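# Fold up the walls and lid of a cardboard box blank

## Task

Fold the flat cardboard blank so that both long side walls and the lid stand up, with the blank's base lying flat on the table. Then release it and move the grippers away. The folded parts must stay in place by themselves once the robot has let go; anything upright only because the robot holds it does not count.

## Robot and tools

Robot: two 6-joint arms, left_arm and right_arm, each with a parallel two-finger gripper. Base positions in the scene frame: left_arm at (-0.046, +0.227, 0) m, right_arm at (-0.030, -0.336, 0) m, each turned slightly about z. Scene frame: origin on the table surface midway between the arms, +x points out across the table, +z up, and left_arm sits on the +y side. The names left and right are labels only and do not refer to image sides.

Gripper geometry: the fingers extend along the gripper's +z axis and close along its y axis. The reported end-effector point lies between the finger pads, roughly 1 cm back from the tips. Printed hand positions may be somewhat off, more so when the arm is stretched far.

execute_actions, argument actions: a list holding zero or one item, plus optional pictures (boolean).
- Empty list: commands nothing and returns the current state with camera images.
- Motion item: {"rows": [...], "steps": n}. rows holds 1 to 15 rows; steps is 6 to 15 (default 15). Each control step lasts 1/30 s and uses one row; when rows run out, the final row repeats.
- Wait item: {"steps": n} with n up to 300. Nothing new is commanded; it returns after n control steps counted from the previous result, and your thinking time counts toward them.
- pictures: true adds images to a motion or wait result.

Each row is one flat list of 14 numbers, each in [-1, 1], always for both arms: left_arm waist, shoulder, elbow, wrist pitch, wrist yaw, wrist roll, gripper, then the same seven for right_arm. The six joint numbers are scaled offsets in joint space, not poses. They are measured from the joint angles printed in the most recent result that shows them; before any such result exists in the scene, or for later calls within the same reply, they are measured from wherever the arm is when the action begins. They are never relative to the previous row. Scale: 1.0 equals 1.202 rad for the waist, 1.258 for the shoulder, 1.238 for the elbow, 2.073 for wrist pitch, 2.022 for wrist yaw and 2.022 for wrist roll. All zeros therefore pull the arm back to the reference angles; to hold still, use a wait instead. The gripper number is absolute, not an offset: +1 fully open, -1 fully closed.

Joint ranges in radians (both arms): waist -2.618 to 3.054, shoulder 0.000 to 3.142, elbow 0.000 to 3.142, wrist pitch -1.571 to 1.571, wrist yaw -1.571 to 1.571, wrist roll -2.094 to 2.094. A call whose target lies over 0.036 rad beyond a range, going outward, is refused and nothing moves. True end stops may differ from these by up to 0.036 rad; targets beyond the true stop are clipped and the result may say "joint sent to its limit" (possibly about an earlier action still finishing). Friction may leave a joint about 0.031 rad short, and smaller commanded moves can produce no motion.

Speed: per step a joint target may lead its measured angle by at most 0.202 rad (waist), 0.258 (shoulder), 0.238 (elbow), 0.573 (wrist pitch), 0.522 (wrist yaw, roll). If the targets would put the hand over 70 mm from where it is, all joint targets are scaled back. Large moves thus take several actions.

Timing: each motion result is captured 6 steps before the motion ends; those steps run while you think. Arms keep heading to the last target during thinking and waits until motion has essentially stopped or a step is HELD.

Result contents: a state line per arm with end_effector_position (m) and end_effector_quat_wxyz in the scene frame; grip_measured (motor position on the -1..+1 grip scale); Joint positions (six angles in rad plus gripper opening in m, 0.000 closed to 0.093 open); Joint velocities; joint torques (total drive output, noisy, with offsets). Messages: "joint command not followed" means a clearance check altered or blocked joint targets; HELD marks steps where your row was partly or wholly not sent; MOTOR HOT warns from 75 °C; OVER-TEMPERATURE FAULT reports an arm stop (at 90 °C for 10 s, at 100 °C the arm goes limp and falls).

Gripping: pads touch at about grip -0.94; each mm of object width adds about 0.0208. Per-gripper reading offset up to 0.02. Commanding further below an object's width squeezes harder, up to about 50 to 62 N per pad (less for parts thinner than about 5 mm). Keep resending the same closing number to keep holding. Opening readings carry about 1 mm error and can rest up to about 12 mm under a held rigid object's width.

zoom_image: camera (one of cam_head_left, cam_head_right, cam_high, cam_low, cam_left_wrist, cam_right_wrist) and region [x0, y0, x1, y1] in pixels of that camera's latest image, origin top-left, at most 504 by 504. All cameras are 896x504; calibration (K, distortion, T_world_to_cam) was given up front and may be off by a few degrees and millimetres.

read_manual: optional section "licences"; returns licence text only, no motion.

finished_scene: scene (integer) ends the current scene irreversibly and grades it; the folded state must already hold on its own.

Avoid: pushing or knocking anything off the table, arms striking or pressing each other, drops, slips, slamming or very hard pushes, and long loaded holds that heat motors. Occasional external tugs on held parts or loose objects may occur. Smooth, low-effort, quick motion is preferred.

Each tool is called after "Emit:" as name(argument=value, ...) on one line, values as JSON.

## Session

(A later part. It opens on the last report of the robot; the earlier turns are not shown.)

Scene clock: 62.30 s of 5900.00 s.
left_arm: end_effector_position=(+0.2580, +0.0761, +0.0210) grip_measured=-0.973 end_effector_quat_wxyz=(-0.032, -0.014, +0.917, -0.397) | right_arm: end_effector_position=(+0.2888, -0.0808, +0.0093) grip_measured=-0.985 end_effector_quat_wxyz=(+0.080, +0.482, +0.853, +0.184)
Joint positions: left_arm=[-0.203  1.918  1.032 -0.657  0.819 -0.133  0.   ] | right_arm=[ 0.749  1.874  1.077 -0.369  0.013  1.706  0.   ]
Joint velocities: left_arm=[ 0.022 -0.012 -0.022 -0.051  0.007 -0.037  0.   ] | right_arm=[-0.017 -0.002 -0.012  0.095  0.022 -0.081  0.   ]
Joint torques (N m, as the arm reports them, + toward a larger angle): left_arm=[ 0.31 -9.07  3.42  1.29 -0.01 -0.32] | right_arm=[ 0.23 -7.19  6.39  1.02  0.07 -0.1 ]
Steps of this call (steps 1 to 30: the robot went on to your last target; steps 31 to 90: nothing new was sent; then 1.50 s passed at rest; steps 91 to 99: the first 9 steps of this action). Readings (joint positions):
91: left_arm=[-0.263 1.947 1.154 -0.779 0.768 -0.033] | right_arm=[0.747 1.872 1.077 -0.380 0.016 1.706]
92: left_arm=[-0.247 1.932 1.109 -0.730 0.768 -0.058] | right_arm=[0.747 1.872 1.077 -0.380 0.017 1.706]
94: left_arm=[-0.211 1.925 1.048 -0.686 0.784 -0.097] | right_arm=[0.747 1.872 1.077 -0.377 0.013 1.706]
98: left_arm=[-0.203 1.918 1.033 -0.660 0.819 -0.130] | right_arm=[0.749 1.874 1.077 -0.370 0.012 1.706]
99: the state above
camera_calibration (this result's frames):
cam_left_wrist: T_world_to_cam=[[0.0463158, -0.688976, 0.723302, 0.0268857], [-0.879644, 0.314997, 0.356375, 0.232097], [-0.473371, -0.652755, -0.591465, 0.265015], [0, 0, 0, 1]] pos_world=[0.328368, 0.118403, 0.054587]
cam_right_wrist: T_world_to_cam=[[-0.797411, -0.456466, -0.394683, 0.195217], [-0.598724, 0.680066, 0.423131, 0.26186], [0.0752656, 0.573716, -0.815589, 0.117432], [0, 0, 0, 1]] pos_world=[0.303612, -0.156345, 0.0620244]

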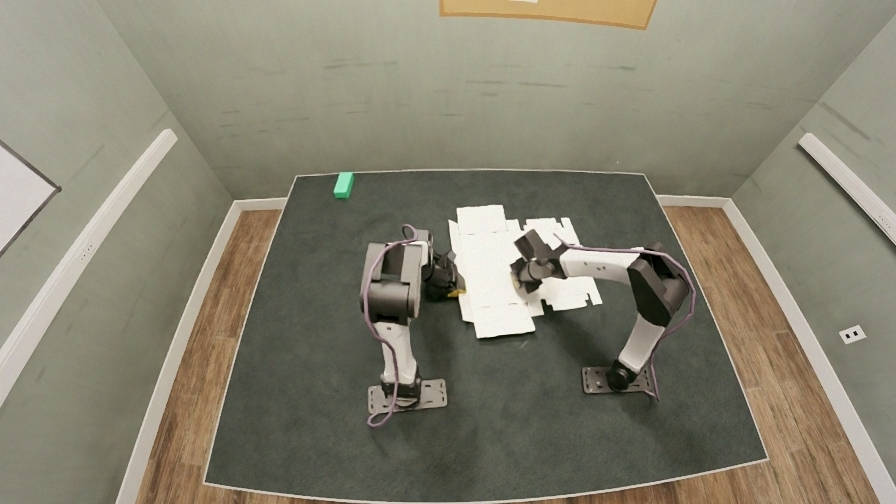

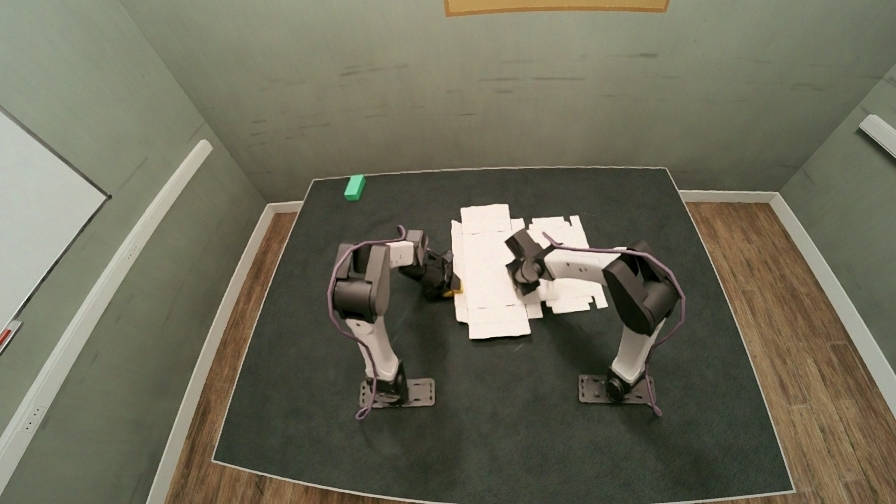

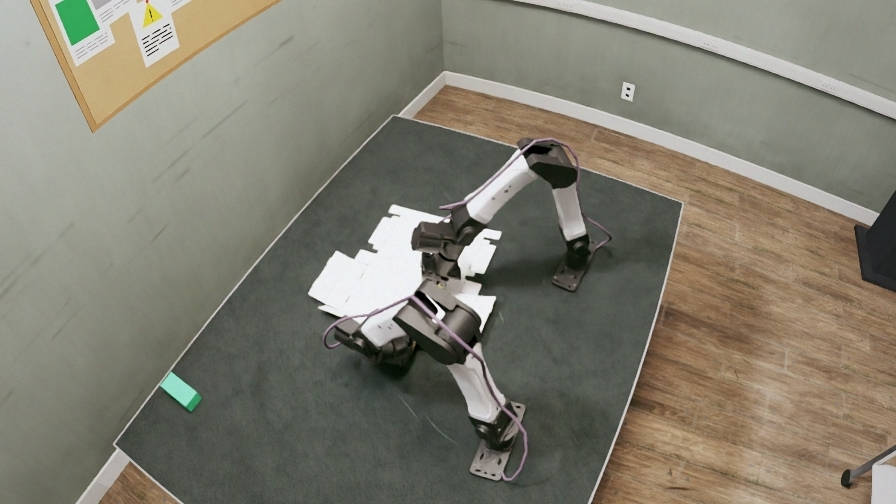

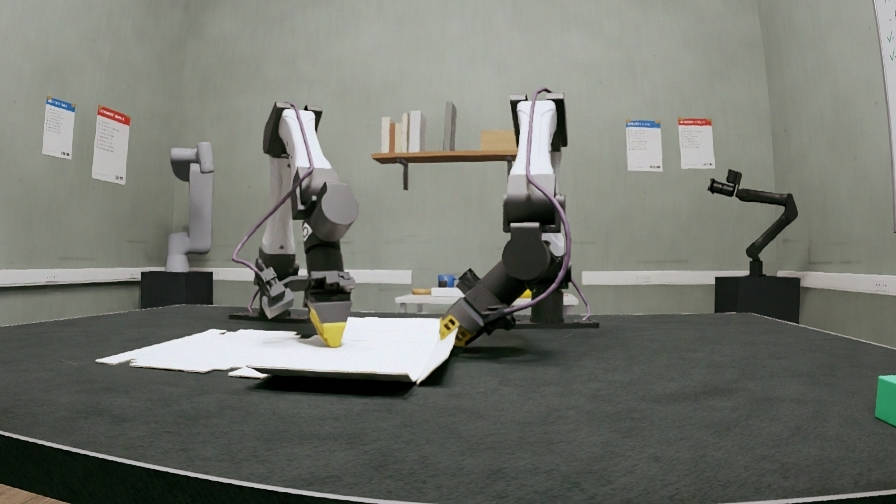

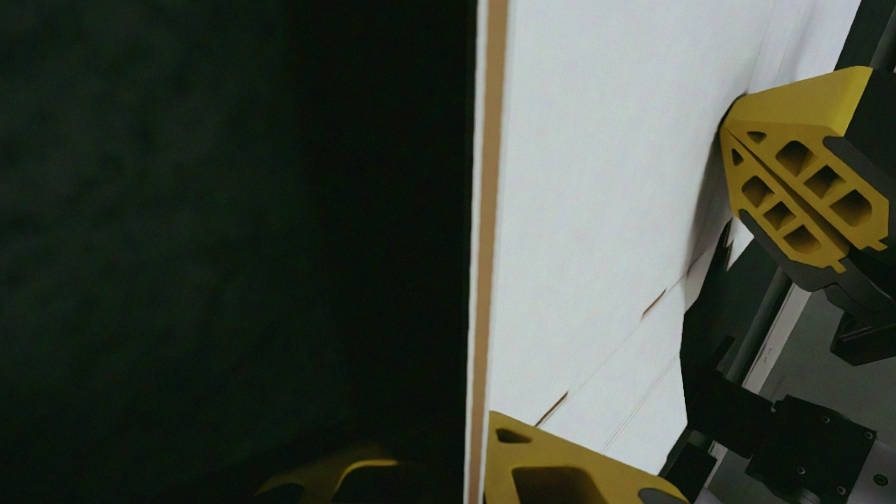

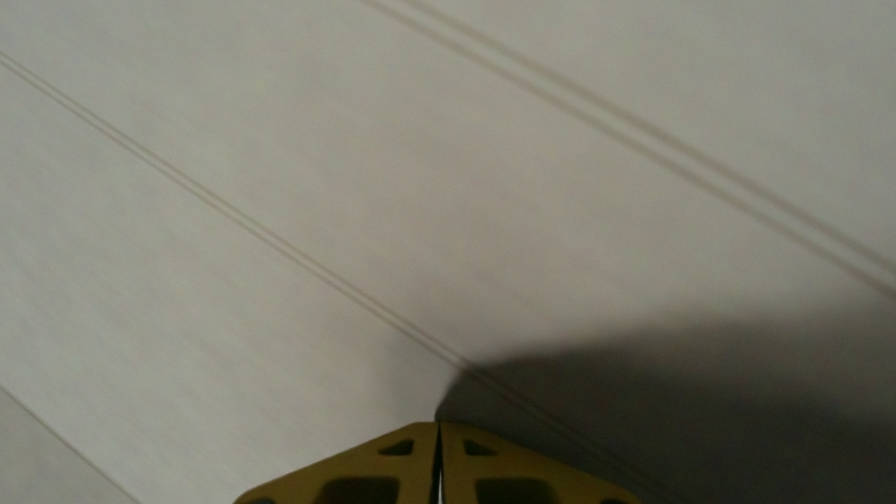

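Emit:
execute_actions(actions=[{"rows": [[-0.0215,-0.006,0.010,-0.006,-0.025,-0.012,-1,0,0.025,0,0,0,0,-1],[-0.043,-0.012,0.020,-0.012,-0.050,-0.023,-1,0,0.025,0,0,0,0,-1],[-0.0645,-0.018,0.030,-0.018,-0.076,-0.035,-1,0,0.025,0,0,0,0,-1],[-0.086,-0.024,0.040,-0.024,-0.101,-0.047,-1,0,0.025,0,0,0,0,-1],[-0.1075,-0.030,0.050,-0.030,-0.126,-0.058,-1,0,0.025,0,0,0,0,-1],[-0.129,-0.036,0.060,-0.037,-0.151,-0.070,-1,0,0.025,0,0,0,0,-1],[-0.1505,-0.042,0.070,-0.043,-0.176,-0.082,-1,0,0.025,0,0,0,0,-1],[-0.172,-0.048,0.080,-0.049,-0.202,-0.094,-1,0,0.025,0,0,0,0,-1],[-0.1935,-0.054,0.090,-0.055,-0.227,-0.105,-1,0,0.025,0,0,0,0,-1],[-0.215,-0.060,0.100,-0.061,-0.252,-0.117,-1,0,0.025,0,0,0,0,-1]], "steps": 15}])

Emit:
execute_actions(actions=[])

Scene clock: 65.10 s of 5900.00 s.
left_arm: end_effector_position=(+0.2585, +0.0619, +0.0256) grip_measured=-0.973 end_effector_quat_wxyz=(-0.032, -0.015, +0.962, -0.272) | right_arm: end_effector_position=(+0.2918, -0.0871, +0.0088) grip_measured=-0.985 end_effector_quat_wxyz=(+0.092, +0.487, +0.851, +0.176)
Joint positions: left_arm=[-0.354  1.865  1.113 -0.733  0.548 -0.296  0.   ] | right_arm=[ 0.744  1.874  1.077 -0.376  0.041  1.706  0.   ]
Joint velocities: left_arm=[-0.696 -0.212  0.403 -0.403 -1.443 -0.769  0.   ] | right_arm=[ 0.002  0.002  0.007  0.022 -0.022 -0.081  0.   ]
Joint torques (N m, as the arm reports them, + toward a larger angle): left_arm=[-3.37 -8.62  6.01  0.84  0.66  0.69] | right_arm=[ 0.89 -7.06  6.35  1.26 -0.22 -0.11]
Steps of this call (steps 1 to 6: the last 6 steps of your previous action; steps 7 to 15: the robot went on to your last target; steps 16 to 75: nothing new was sent; steps 76 to 84: the first 9 steps of this action). Readings (joint positions):
76: left_arm=[-0.205 1.918 1.029 -0.654 0.821 -0.137] | right_arm=[0.749 1.874 1.077 -0.366 0.017 1.706]
77: left_arm=[-0.211 1.916 1.032 -0.658 0.814 -0.142] | right_arm=[0.749 1.874 1.077 -0.366 0.019 1.706]
79: left_arm=[-0.237 1.905 1.049 -0.673 0.767 -0.169] | right_arm=[0.748 1.874 1.077 -0.367 0.025 1.706]
83: left_arm=[-0.329 1.873 1.100 -0.719 0.598 -0.269] | right_arm=[0.744 1.874 1.077 -0.375 0.040 1.706]
84: the state above

Scene clock: 65.30 s of 5900.00 s.
left_arm: end_effector_position=(+0.2579, +0.0593, +0.0269) grip_measured=-0.973 end_effector_quat_wxyz=(-0.020, -0.028, +0.980, -0.195) | right_arm: end_effector_position=(+0.2918, -0.0871, +0.0088) grip_measured=-0.985 end_effector_quat_wxyz=(+0.092, +0.487, +0.851, +0.176)
Joint positions: left_arm=[-0.436  1.847  1.149 -0.772  0.381 -0.399  0.   ] | right_arm=[ 0.744  1.874  1.077 -0.376  0.042  1.706  0.   ]
Joint velocities: left_arm=[-0.081 -0.002  0.017 -0.051 -0.154 -0.212  0.   ] | right_arm=[-0.012 -0.002 -0.017  0.007 -0.022 -0.066  0.   ]
Joint torques (N m, as the arm reports them, + toward a larger angle): left_arm=[-1.88 -8.72  6.12  0.57 -0.34  0.64] | right_arm=[ 0.8  -7.09  6.38  1.25 -0.2  -0.11]
Kept back: nothing.
Steps of this call (steps 1 to 6: the last 6 steps of your previous action). Readings (joint positions):
1: left_arm=[-0.379 1.859 1.126 -0.746 0.497 -0.323] | right_arm=[0.744 1.874 1.077 -0.376 0.042 1.706]
2: left_arm=[-0.401 1.854 1.137 -0.757 0.452 -0.346] | right_arm=[0.744 1.874 1.077 -0.376 0.042 1.706]
4: left_arm=[-0.427 1.848 1.146 -0.768 0.399 -0.379] | right_arm=[0.744 1.874 1.077 -0.376 0.042 1.706]
6: the state above
camera_calibration (this result's frames):
cam_left_wrist: T_world_to_cam=[[0.0573652, -0.925342, 0.374768, 0.0315986], [-0.887407, 0.124725, 0.443794, 0.246115], [-0.457404, -0.35803, -0.814, 0.241868], [0, 0, 0, 1]] pos_world=[0.327223, 0.0851387, 0.0758138]
cam_right_wrist: T_world_to_cam=[[-0.800363, -0.453344, -0.392298, 0.195648], [-0.592177, 0.699886, 0.399358, 0.268233], [0.0935178, 0.551941, -0.828623, 0.1133], [0, 0, 0, 1]] pos_world=[0.304835, -0.161572, 0.0635144]

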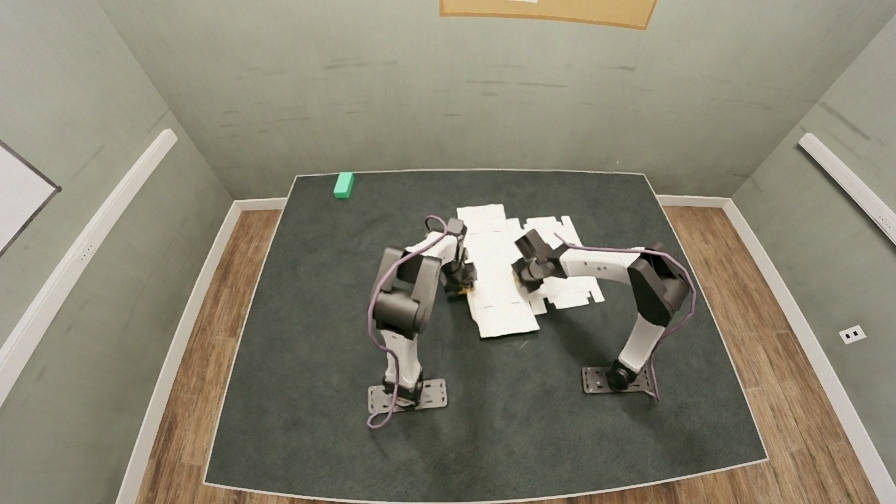

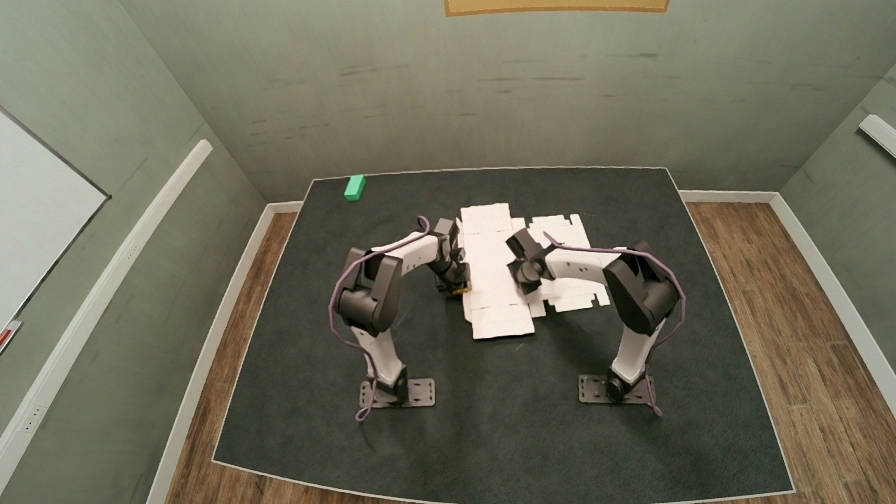

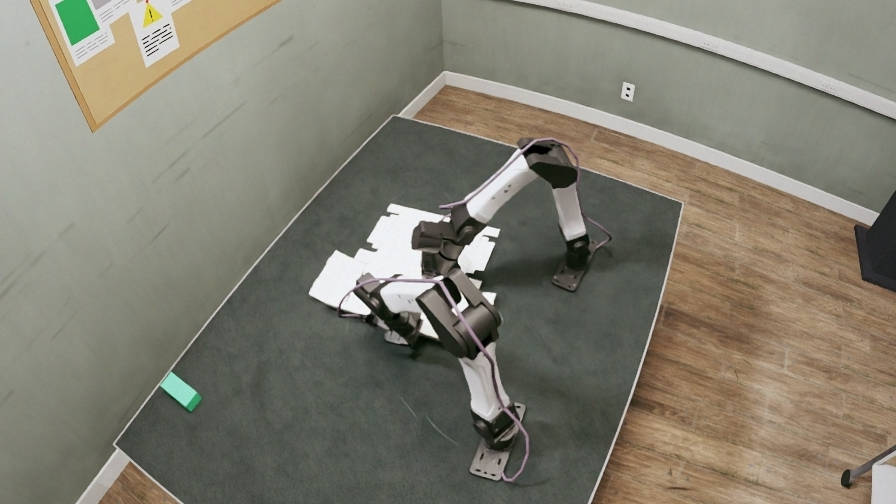

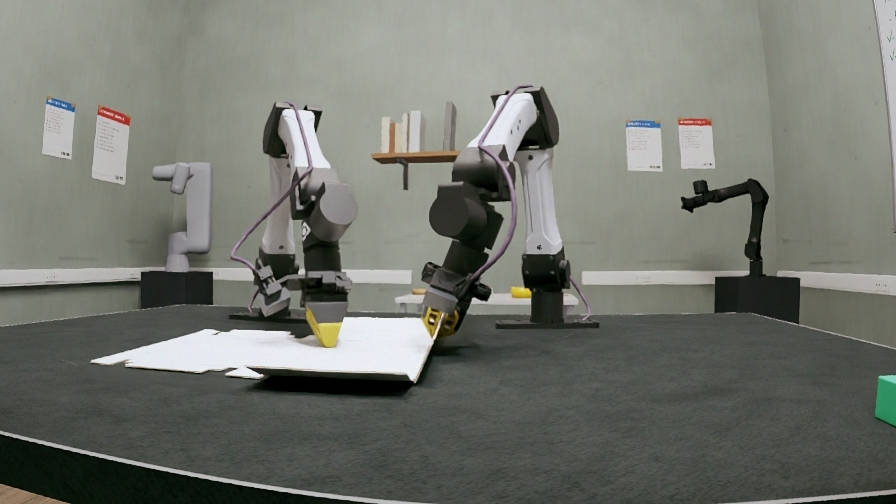

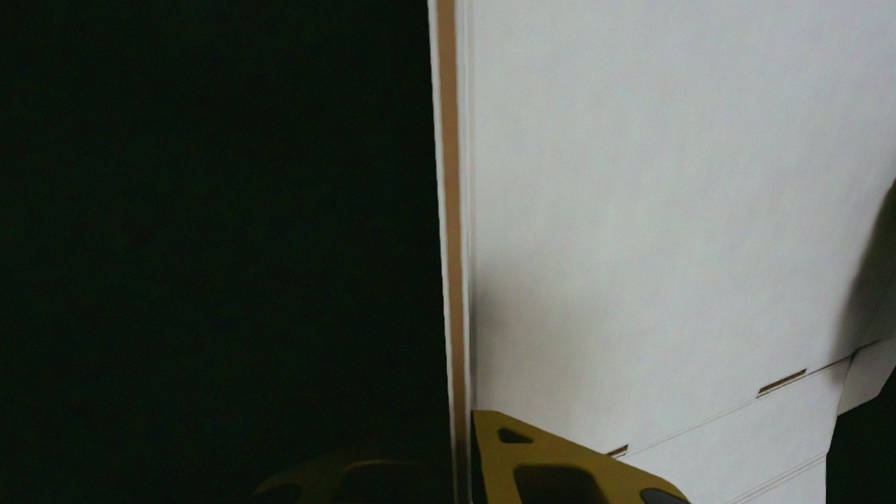

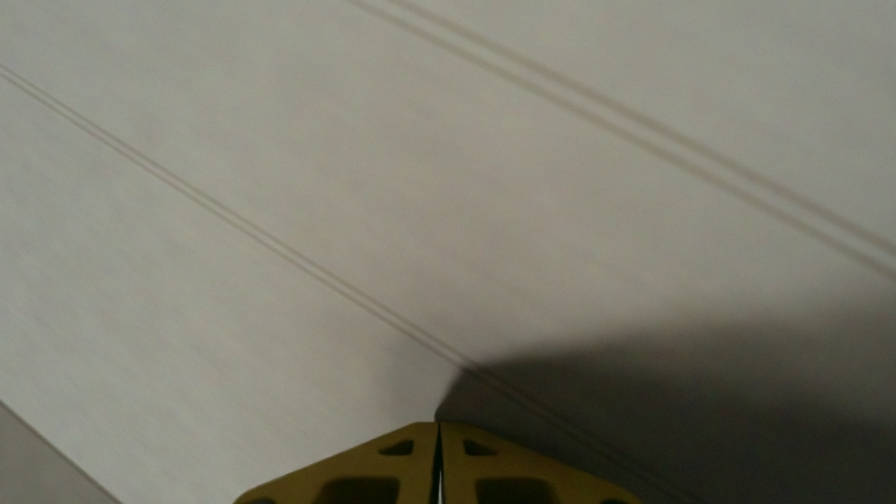

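Emit:
execute_actions(actions=[{"rows": [[-0.026,0.013,0.025,-0.016,-0.030,-0.010,-1,0,0.025,0,0,0,0,-1],[-0.043,0.022,0.042,-0.026,-0.050,-0.016,-1,0,0.025,0,0,0,0,-1],[-0.060,0.031,0.060,-0.036,-0.069,-0.023,-1,0,0.025,0,0,0,0,-1],[-0.078,0.040,0.076,-0.047,-0.089,-0.030,-1,0,0.025,0,0,0,0,-1],[-0.095,0.048,0.094,-0.057,-0.109,-0.036,-1,0,0.025,0,0,0,0,-1],[-0.112,0.057,0.110,-0.068,-0.129,-0.043,-1,0,0.025,0,0,0,0,-1],[-0.130,0.066,0.128,-0.078,-0.148,-0.050,-1,0,0.025,0,0,0,0,-1],[-0.147,0.075,0.145,-0.088,-0.168,-0.056,-1,0,0.025,0,0,0,0,-1],[-0.164,0.084,0.162,-0.099,-0.188,-0.063,-1,0,0.025,0,0,0,0,-1],[-0.173,0.088,0.170,-0.104,-0.198,-0.066,-1,0,0.025,0,0,0,0,-1]], "steps": 15}])

Emit:
execute_actions(actions=[{"steps": 8}], pictures=true)

Scene clock: 66.10 s of 5900.00 s.
left_arm: end_effector_position=(+0.2597, +0.0517, +0.0299) grip_measured=-0.973 end_effector_quat_wxyz=(-0.017, -0.034, +0.997, -0.071) | right_arm: end_effector_position=(+0.2921, -0.0881, +0.0087) grip_measured=-0.985 end_effector_quat_wxyz=(+0.095, +0.487, +0.850, +0.174)
Joint positions: left_arm=[-0.567  1.91   1.296 -0.92   0.141 -0.526  0.   ] | right_arm=[ 0.744  1.874  1.077 -0.377  0.048  1.706  0.   ]
Joint velocities: left_arm=[-0.569  0.33   0.593 -0.608 -1.15  -0.403  0.   ] | right_arm=[ 0.007  0.017  0.002 -0.051  0.125 -0.022  0.   ]
Joint torques (N m, as the arm reports them, + toward a larger angle): left_arm=[-2.78 -7.39  6.96  0.81  0.33  0.69] | right_arm=[ 0.38 -7.02  6.41  1.18  0.   -0.1 ]
Steps of this call (steps 1 to 15: the robot went on to your last target; steps 16 to 24: the first 9 steps of this action). Readings (joint positions):
16: left_arm=[-0.442 1.846 1.154 -0.777 0.371 -0.426] | right_arm=[0.744 1.874 1.077 -0.376 0.043 1.706]
17: left_arm=[-0.447 1.848 1.162 -0.786 0.362 -0.434] | right_arm=[0.744 1.874 1.077 -0.375 0.043 1.706]
19: left_arm=[-0.472 1.859 1.192 -0.817 0.316 -0.455] | right_arm=[0.744 1.874 1.077 -0.375 0.043 1.706]
23: left_arm=[-0.547 1.899 1.275 -0.899 0.178 -0.510] | right_arm=[0.744 1.874 1.077 -0.377 0.047 1.706]
24: the state above

Scene clock: 66.37 s of 5900.00 s.
left_arm: end_effector_position=(+0.2610, +0.0497, +0.0310) grip_measured=-0.973 end_effector_quat_wxyz=(-0.001, -0.036, +0.999, -0.016) | right_arm: end_effector_position=(+0.2921, -0.0888, +0.0086) grip_measured=-0.985 end_effector_quat_wxyz=(+0.096, +0.488, +0.850, +0.173)
Joint positions: left_arm=[-0.623  1.935  1.343 -0.963  0.029 -0.582  0.   ] | right_arm=[ 0.744  1.874  1.077 -0.379  0.051  1.706  0.   ]
Joint velocities: left_arm=[-0.032 -0.007  0.022 -0.022  0.037 -0.081  0.   ] | right_arm=[-0.007 -0.002  0.012  0.022  0.037  0.154  0.   ]
Joint torques (N m, as the arm reports them, + toward a larger angle): left_arm=[-1.65 -7.55  7.1   0.16 -0.49  0.55] | right_arm=[ 0.4  -7.1   6.36  1.19  0.   -0.11]
Kept back: nothing.
Steps of this call (steps 1 to 6: the last 6 steps of your previous action; steps 7 to 8: the robot went on to your last target). Readings (joint positions):
1: left_arm=[-0.586 1.920 1.315 -0.937 0.105 -0.539] | right_arm=[0.744 1.874 1.077 -0.378 0.049 1.706]
2: left_arm=[-0.601 1.928 1.328 -0.949 0.076 -0.551] | right_arm=[0.744 1.874 1.077 -0.379 0.050 1.706]
4: left_arm=[-0.617 1.934 1.339 -0.959 0.043 -0.568] | right_arm=[0.744 1.874 1.077 -0.379 0.051 1.706]
8: the state above
camera_calibration (this result's frames):
cam_left_wrist: T_world_to_cam=[[0.0668067, -0.997418, 0.0263544, 0.0328824], [-0.899686, -0.0487985, 0.433801, 0.260432], [-0.431395, -0.0526915, -0.900623, 0.223901], [0, 0, 0, 1]] pos_world=[0.328701, 0.0573039, 0.087808]
cam_right_wrist: T_world_to_cam=[[-0.80097, -0.453945, -0.39036, 0.195148], [-0.590738, 0.705238, 0.392005, 0.269786], [0.0973479, 0.544585, -0.833037, 0.112234], [0, 0, 0, 1]] pos_world=[0.304755, -0.162798, 0.0639155]

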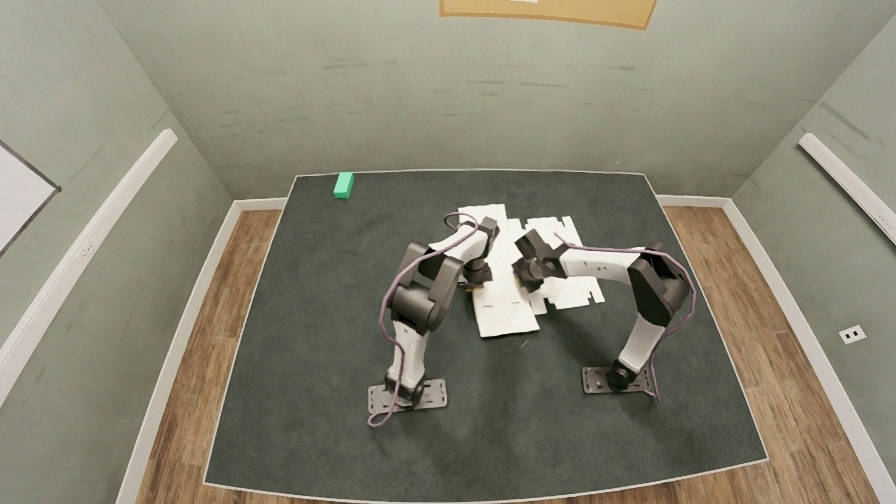

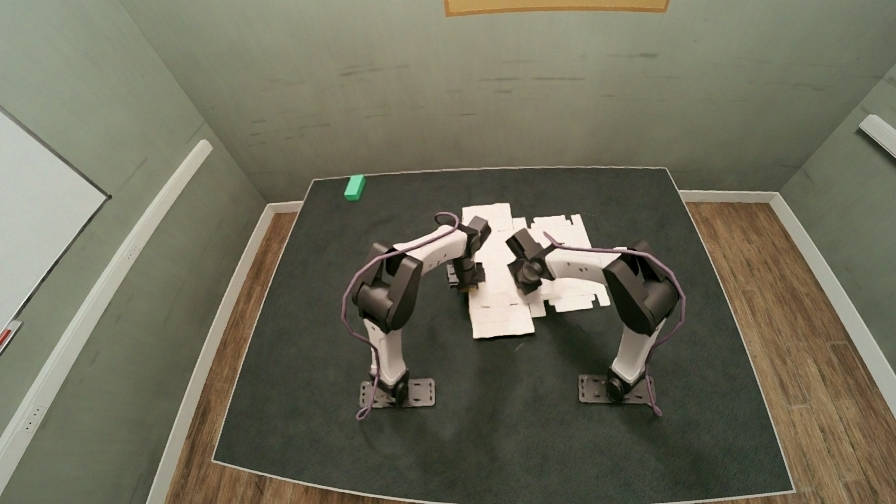

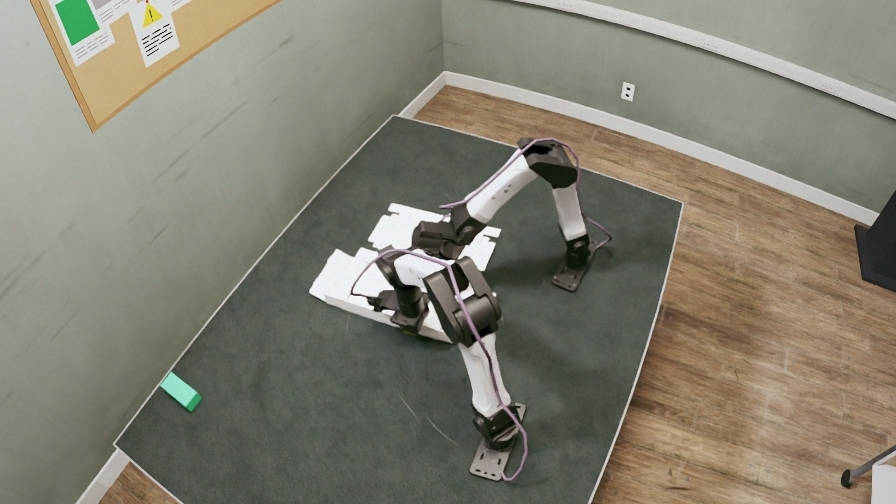

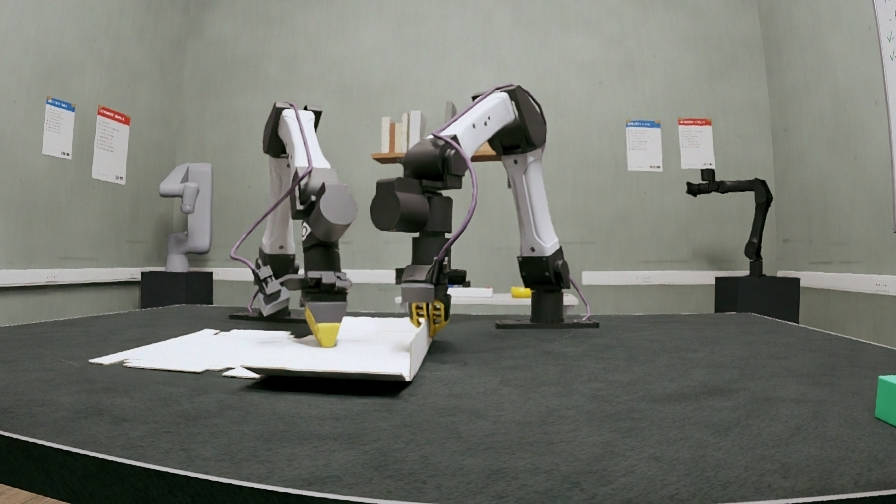

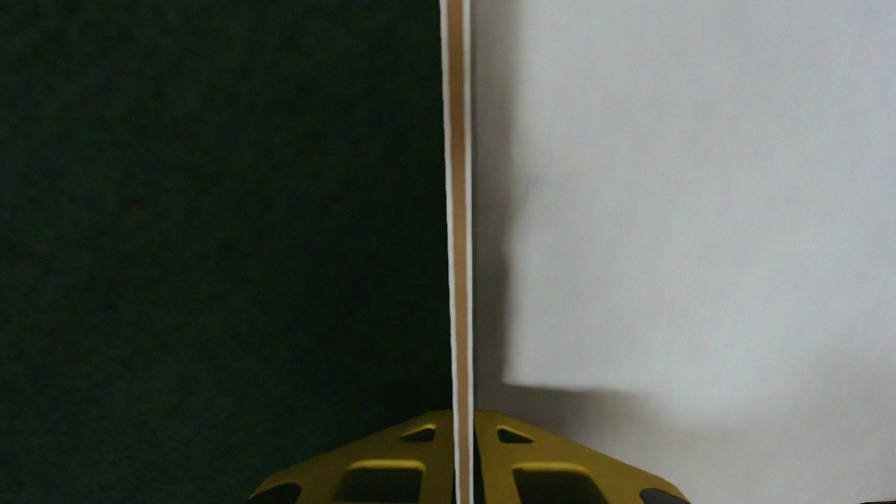

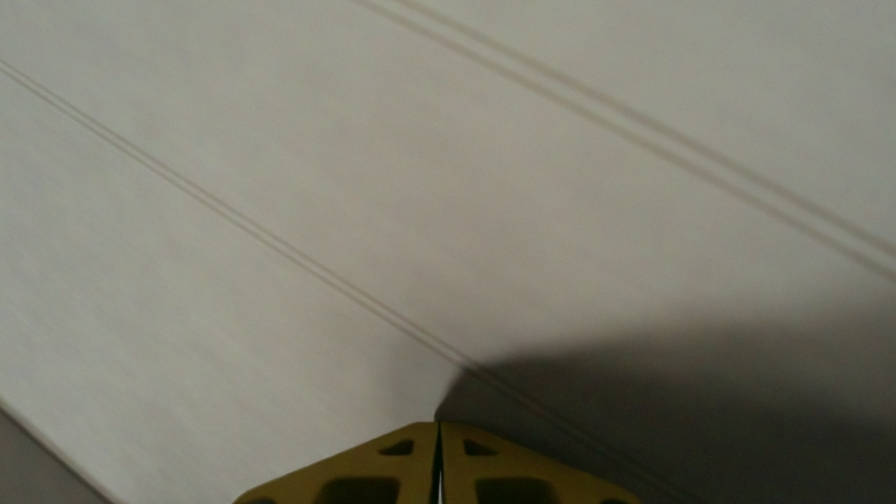

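Emit:
execute_actions(actions=[{"rows": [[-0.014,0.019,0.022,-0.014,-0.016,-0.006,-1,0,0.025,0,0,0,0,-1],[-0.028,0.037,0.044,-0.028,-0.032,-0.012,-1,0,0.025,0,0,0,0,-1],[-0.042,0.056,0.066,-0.043,-0.049,-0.018,-1,0,0.025,0,0,0,0,-1],[-0.056,0.075,0.088,-0.057,-0.065,-0.024,-1,0,0.025,0,0,0,0,-1],[-0.070,0.094,0.110,-0.071,-0.081,-0.030,-1,0,0.025,0,0,0,0,-1],[-0.084,0.112,0.133,-0.085,-0.097,-0.036,-1,0,0.025,0,0,0,0,-1],[-0.098,0.131,0.155,-0.099,-0.113,-0.042,-1,0,0.025,0,0,0,0,-1],[-0.112,0.150,0.177,-0.114,-0.130,-0.048,-1,0,0.025,0,0,0,0,-1],[-0.126,0.168,0.199,-0.128,-0.146,-0.054,-1,0,0.025,0,0,0,0,-1],[-0.140,0.187,0.221,-0.142,-0.162,-0.060,-1,0,0.025,0,0,0,0,-1]], "steps": 15}])

Emit:
execute_actions(actions=[{"steps": 8}], pictures=true)

Scene clock: 67.33 s of 5900.00 s.
left_arm: end_effector_position=(+0.2633, +0.0475, +0.0319) grip_measured=-0.974 end_effector_quat_wxyz=(-0.003, -0.046, +0.999, +0.010) | right_arm: end_effector_position=(+0.2930, -0.0896, +0.0087) grip_measured=-0.985 end_effector_quat_wxyz=(+0.099, +0.488, +0.850, +0.172)
Joint positions: left_arm=[-0.646  1.973  1.4   -1.015 -0.014 -0.625  0.   ] | right_arm=[ 0.743  1.874  1.077 -0.378  0.057  1.706  0.   ]
Joint velocities: left_arm=[ 0.002  0.007 -0.017  0.007 -0.022  0.022  0.   ] | right_arm=[-0.017  0.007  0.007 -0.066 -0.051  0.022  0.   ]
Joint torques (N m, as the arm reports them, + toward a larger angle): left_arm=[  0.31 -10.1    5.17   0.4    0.04   0.06] | right_arm=[ 0.45 -7.05  6.4   1.14  0.02 -0.11]
Kept back: nothing.
A step of this action was HELD (marked below), so the last 6 steps of it were dropped. An arm can still carry out its HELD step.
Steps of this call (steps 1 to 20: the robot went on to your last target; steps 21 to 29: the first 9 steps of this action). Readings (joint positions):
21: left_arm=[-0.624 1.935 1.345 -0.964 0.027 -0.595] | right_arm=[0.744 1.874 1.077 -0.379 0.051 1.706]
22: left_arm=[-0.626 1.939 1.354 -0.973 0.022 -0.604] | right_arm=[0.744 1.874 1.077 -0.379 0.051 1.706]
24: left_arm=[-0.643 1.966 1.393 -1.011 -0.010 -0.617] | right_arm=[0.744 1.874 1.077 -0.378 0.051 1.706]
25: left_arm=[-0.648 1.973 1.400 -1.014 -0.020 -0.622] | right_arm=[0.744 1.874 1.077 -0.379 0.057 1.706] HELD
26: left_arm=[-0.648 1.973 1.400 -1.014 -0.018 -0.626] | right_arm=[0.743 1.874 1.077 -0.379 0.057 1.706] HELD
27: left_arm=[-0.646 1.973 1.400 -1.015 -0.016 -0.626] | right_arm=[0.743 1.874 1.077 -0.379 0.057 1.706] HELD
28: left_arm=[-0.646 1.973 1.400 -1.015 -0.014 -0.626] | right_arm=[0.743 1.874 1.077 -0.378 0.057 1.706] HELD
29: the state above HELD
joint command not followed: on one or more control steps a check withheld the commanded joint targets of the left arm, and it was not sent them on those steps. On the call's last step the targets were still withheld.
cause: the commanded joint targets would bring a part of the robot too close to another arm (this arm's wrist (the part past joint 4) and the other arm's wrist (the part past joint 4)); next, command targets that bring no part of the robot closer to that arm.

Scene clock: 67.60 s of 5900.00 s.
left_arm: end_effector_position=(+0.2633, +0.0475, +0.0319) grip_measured=-0.974 end_effector_quat_wxyz=(-0.003, -0.046, +0.999, +0.010) | right_arm: end_effector_position=(+0.2930, -0.0896, +0.0087) grip_measured=-0.985 end_effector_quat_wxyz=(+0.099, +0.488, +0.850, +0.172)
Joint positions: left_arm=[-0.646  1.973  1.4   -1.015 -0.014 -0.625  0.   ] | right_arm=[ 0.743  1.874  1.077 -0.378  0.057  1.706  0.   ]
Joint velocities: left_arm=[-0.017  0.002  0.002 -0.022  0.007  0.022  0.   ] | right_arm=[ 0.007  0.012  0.022  0.037 -0.022 -0.007  0.   ]
Joint torques (N m, as the arm reports them, + toward a larger angle): left_arm=[  0.31 -10.14   5.13   0.38   0.03   0.05] | right_arm=[ 0.48 -7.1   6.39  1.15  0.03 -0.1 ]
Kept back: nothing.
Steps of this call (steps 1 to 8: nothing new was sent). Readings (joint positions):
1: left_arm=[-0.646 1.973 1.400 -1.015 -0.014 -0.625] | right_arm=[0.743 1.874 1.077 -0.378 0.057 1.706]
2: left_arm=[-0.646 1.973 1.400 -1.015 -0.014 -0.625] | right_arm=[0.743 1.874 1.077 -0.378 0.057 1.706]
4: left_arm=[-0.646 1.973 1.400 -1.015 -0.014 -0.625] | right_arm=[0.743 1.874 1.077 -0.378 0.057 1.706]
8: the state above
camera_calibration (this result's frames):
cam_left_wrist: T_world_to_cam=[[0.0877073, -0.995767, -0.0274912, 0.0266964], [-0.895363, -0.0908998, 0.435962, 0.262742], [-0.436615, -0.0136224, -0.899545, 0.225029], [0, 0, 0, 1]] pos_world=[0.331159, 0.053532, 0.0886117]
cam_right_wrist: T_world_to_cam=[[-0.800579, -0.453284, -0.391926, 0.195468], [-0.590391, 0.708571, 0.386477, 0.271131], [0.102524, 0.540796, -0.834883, 0.110892], [0, 0, 0, 1]] pos_world=[0.305192, -0.163483, 0.0644051]

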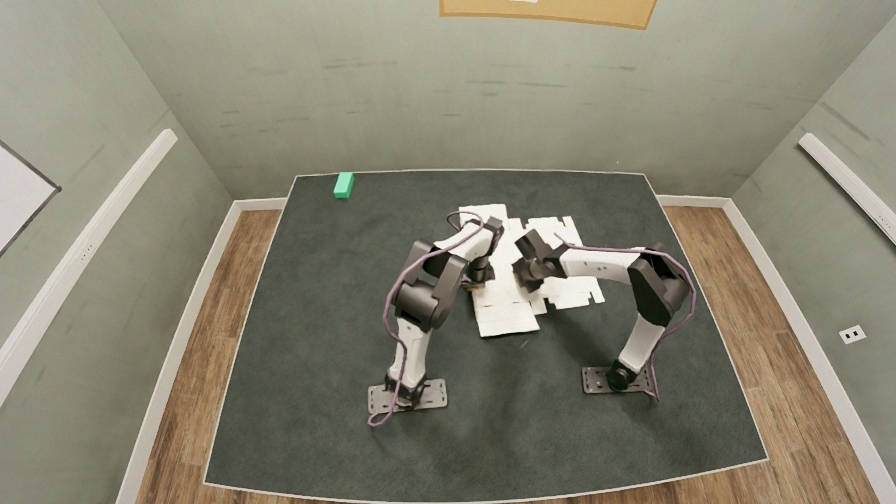

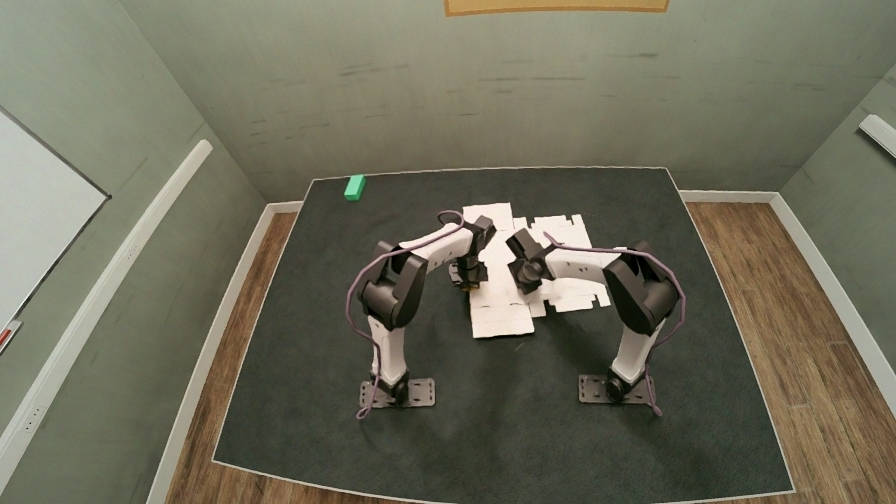

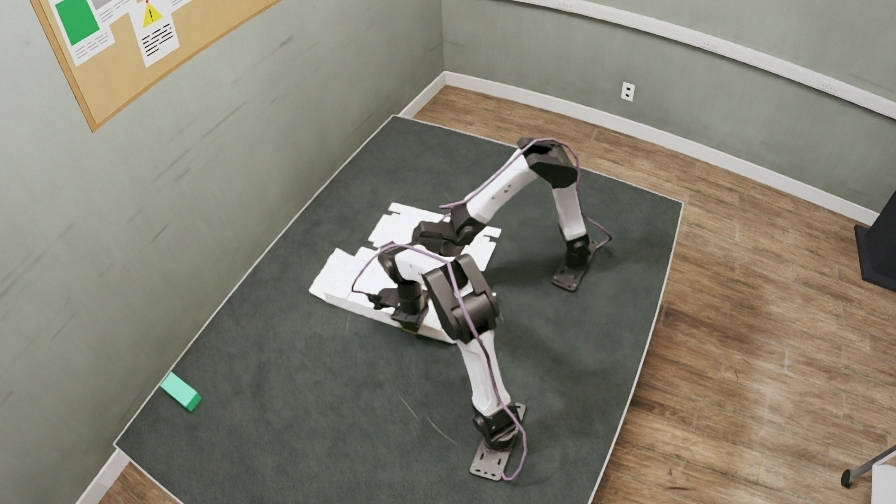

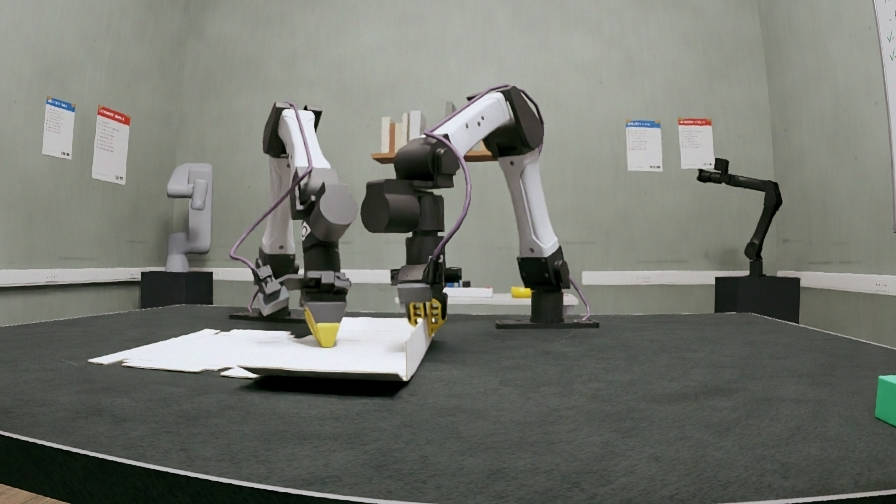

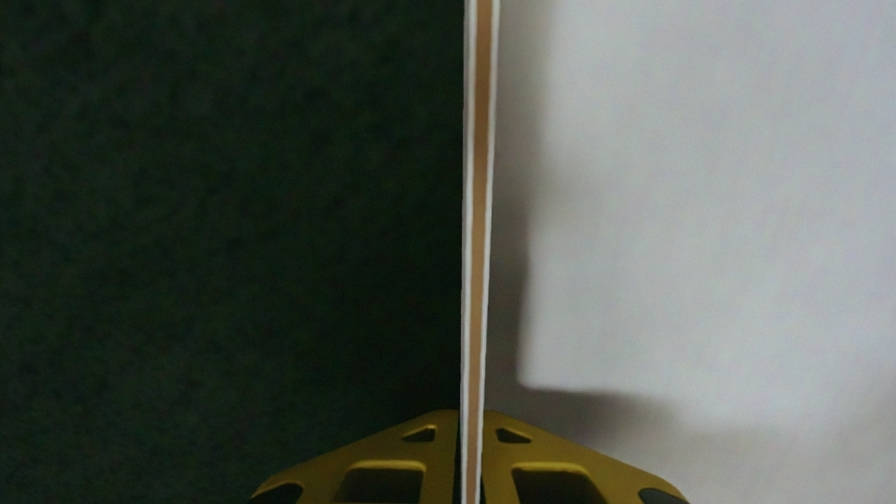

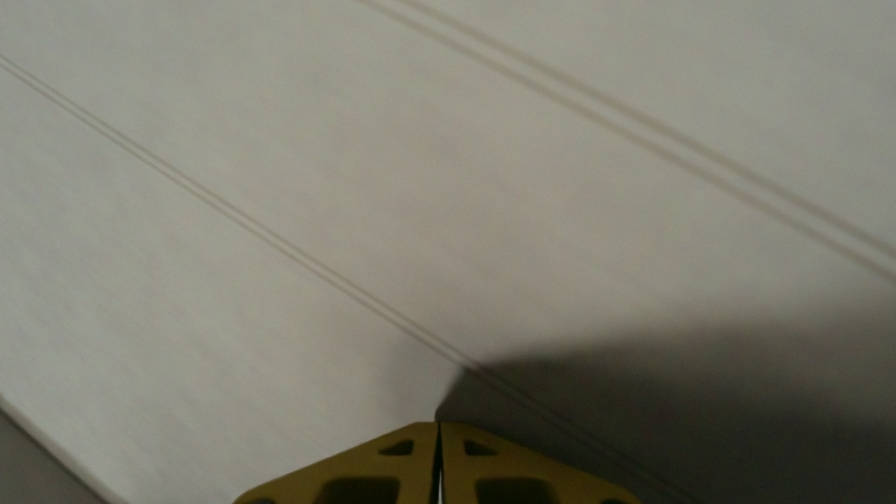

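Emit:
execute_actions(actions=[{"rows": [[0,0,0,0,0,0,-1,-0.15,-0.25,0,0,0,0,-1],[0,0,0,0,0,0,-1,-0.25,-0.25,0,0,0,0,-1],[0,0,0,0,0,0,-1,-0.35,-0.25,0,0,0,0,-1],[0,0,0,0,0,0,-1,-0.45,-0.25,0,0,0,0,-1]], "steps": 15}])

Emit:
execute_actions(actions=[{"steps": 10}])

Scene clock: 68.23 s of 5900.00 s.
left_arm: end_effector_position=(+0.2632, +0.0475, +0.0319) grip_measured=-0.974 end_effector_quat_wxyz=(-0.003, -0.046, +0.999, +0.010) | right_arm: end_effector_position=(+0.3756, -0.2263, +0.1232) grip_measured=-0.985 end_effector_quat_wxyz=(+0.203, +0.621, +0.707, +0.271)
Joint positions: left_arm=[-0.646  1.973  1.4   -1.015 -0.014 -0.625  0.   ] | right_arm=[ 0.351  1.582  1.071 -0.37   0.047  1.706  0.   ]
Joint velocities: left_arm=[-0.007  0.002  0.002 -0.007  0.095 -0.022  0.   ] | right_arm=[-1.902 -0.447 -0.002  0.154  0.007  0.007  0.   ]
Joint torques (N m, as the arm reports them, + toward a larger angle): left_arm=[ 0.14 -9.63  5.66  0.38 -0.03 -0.05] | right_arm=[ 0.03 -7.18  7.83  1.33  0.14 -0.12]
Steps of this call (steps 1 to 10: nothing new was sent; steps 11 to 19: the first 9 steps of this action). Readings (joint positions):
11: left_arm=[-0.646 1.973 1.400 -1.015 -0.014 -0.625] | right_arm=[0.732 1.857 1.076 -0.380 0.051 1.706]
12: left_arm=[-0.646 1.973 1.400 -1.015 -0.014 -0.625] | right_arm=[0.708 1.829 1.071 -0.391 0.048 1.706]
14: left_arm=[-0.646 1.973 1.400 -1.015 -0.014 -0.625] | right_arm=[0.632 1.749 1.071 -0.395 0.047 1.706]
18: left_arm=[-0.646 1.973 1.400 -1.015 -0.014 -0.625] | right_arm=[0.417 1.602 1.071 -0.375 0.046 1.706]
19: the state above

Scene clock: 68.57 s of 5900.00 s.
left_arm: end_effector_position=(+0.2632, +0.0475, +0.0319) grip_measured=-0.974 end_effector_quat_wxyz=(-0.003, -0.046, +0.999, +0.010) | right_arm: end_effector_position=(+0.3873, -0.2935, +0.1297) grip_measured=-0.985 end_effector_quat_wxyz=(+0.235, +0.674, +0.653, +0.255)
Joint positions: left_arm=[-0.646  1.973  1.4   -1.015 -0.014 -0.625  0.   ] | right_arm=[ 0.197  1.565  1.071 -0.372  0.067  1.706  0.   ]
Joint velocities: left_arm=[ 0.012 -0.007  0.012 -0.007 -0.007  0.022  0.   ] | right_arm=[ 0.012 -0.012 -0.027 -0.081 -0.037 -0.007  0.   ]
Joint torques (N m, as the arm reports them, + toward a larger angle): left_arm=[ 0.15 -9.47  5.68  0.36 -0.02 -0.05] | right_arm=[ 0.78 -8.44  7.93  1.64 -0.03 -0.12]
Kept back: nothing.
Steps of this call (steps 1 to 6: the last 6 steps of your previous action; steps 7 to 10: the robot went on to your last target). Readings (joint positions):
1: left_arm=[-0.646 1.973 1.400 -1.015 -0.014 -0.625] | right_arm=[0.287 1.571 1.071 -0.365 0.049 1.706]
2: left_arm=[-0.646 1.973 1.400 -1.015 -0.014 -0.625] | right_arm=[0.234 1.566 1.071 -0.364 0.056 1.706]
4: left_arm=[-0.646 1.973 1.400 -1.015 -0.014 -0.625] | right_arm=[0.183 1.565 1.071 -0.366 0.067 1.706]
8: left_arm=[-0.646 1.973 1.400 -1.015 -0.014 -0.625] | right_arm=[0.192 1.565 1.071 -0.372 0.068 1.706]
10: the state above


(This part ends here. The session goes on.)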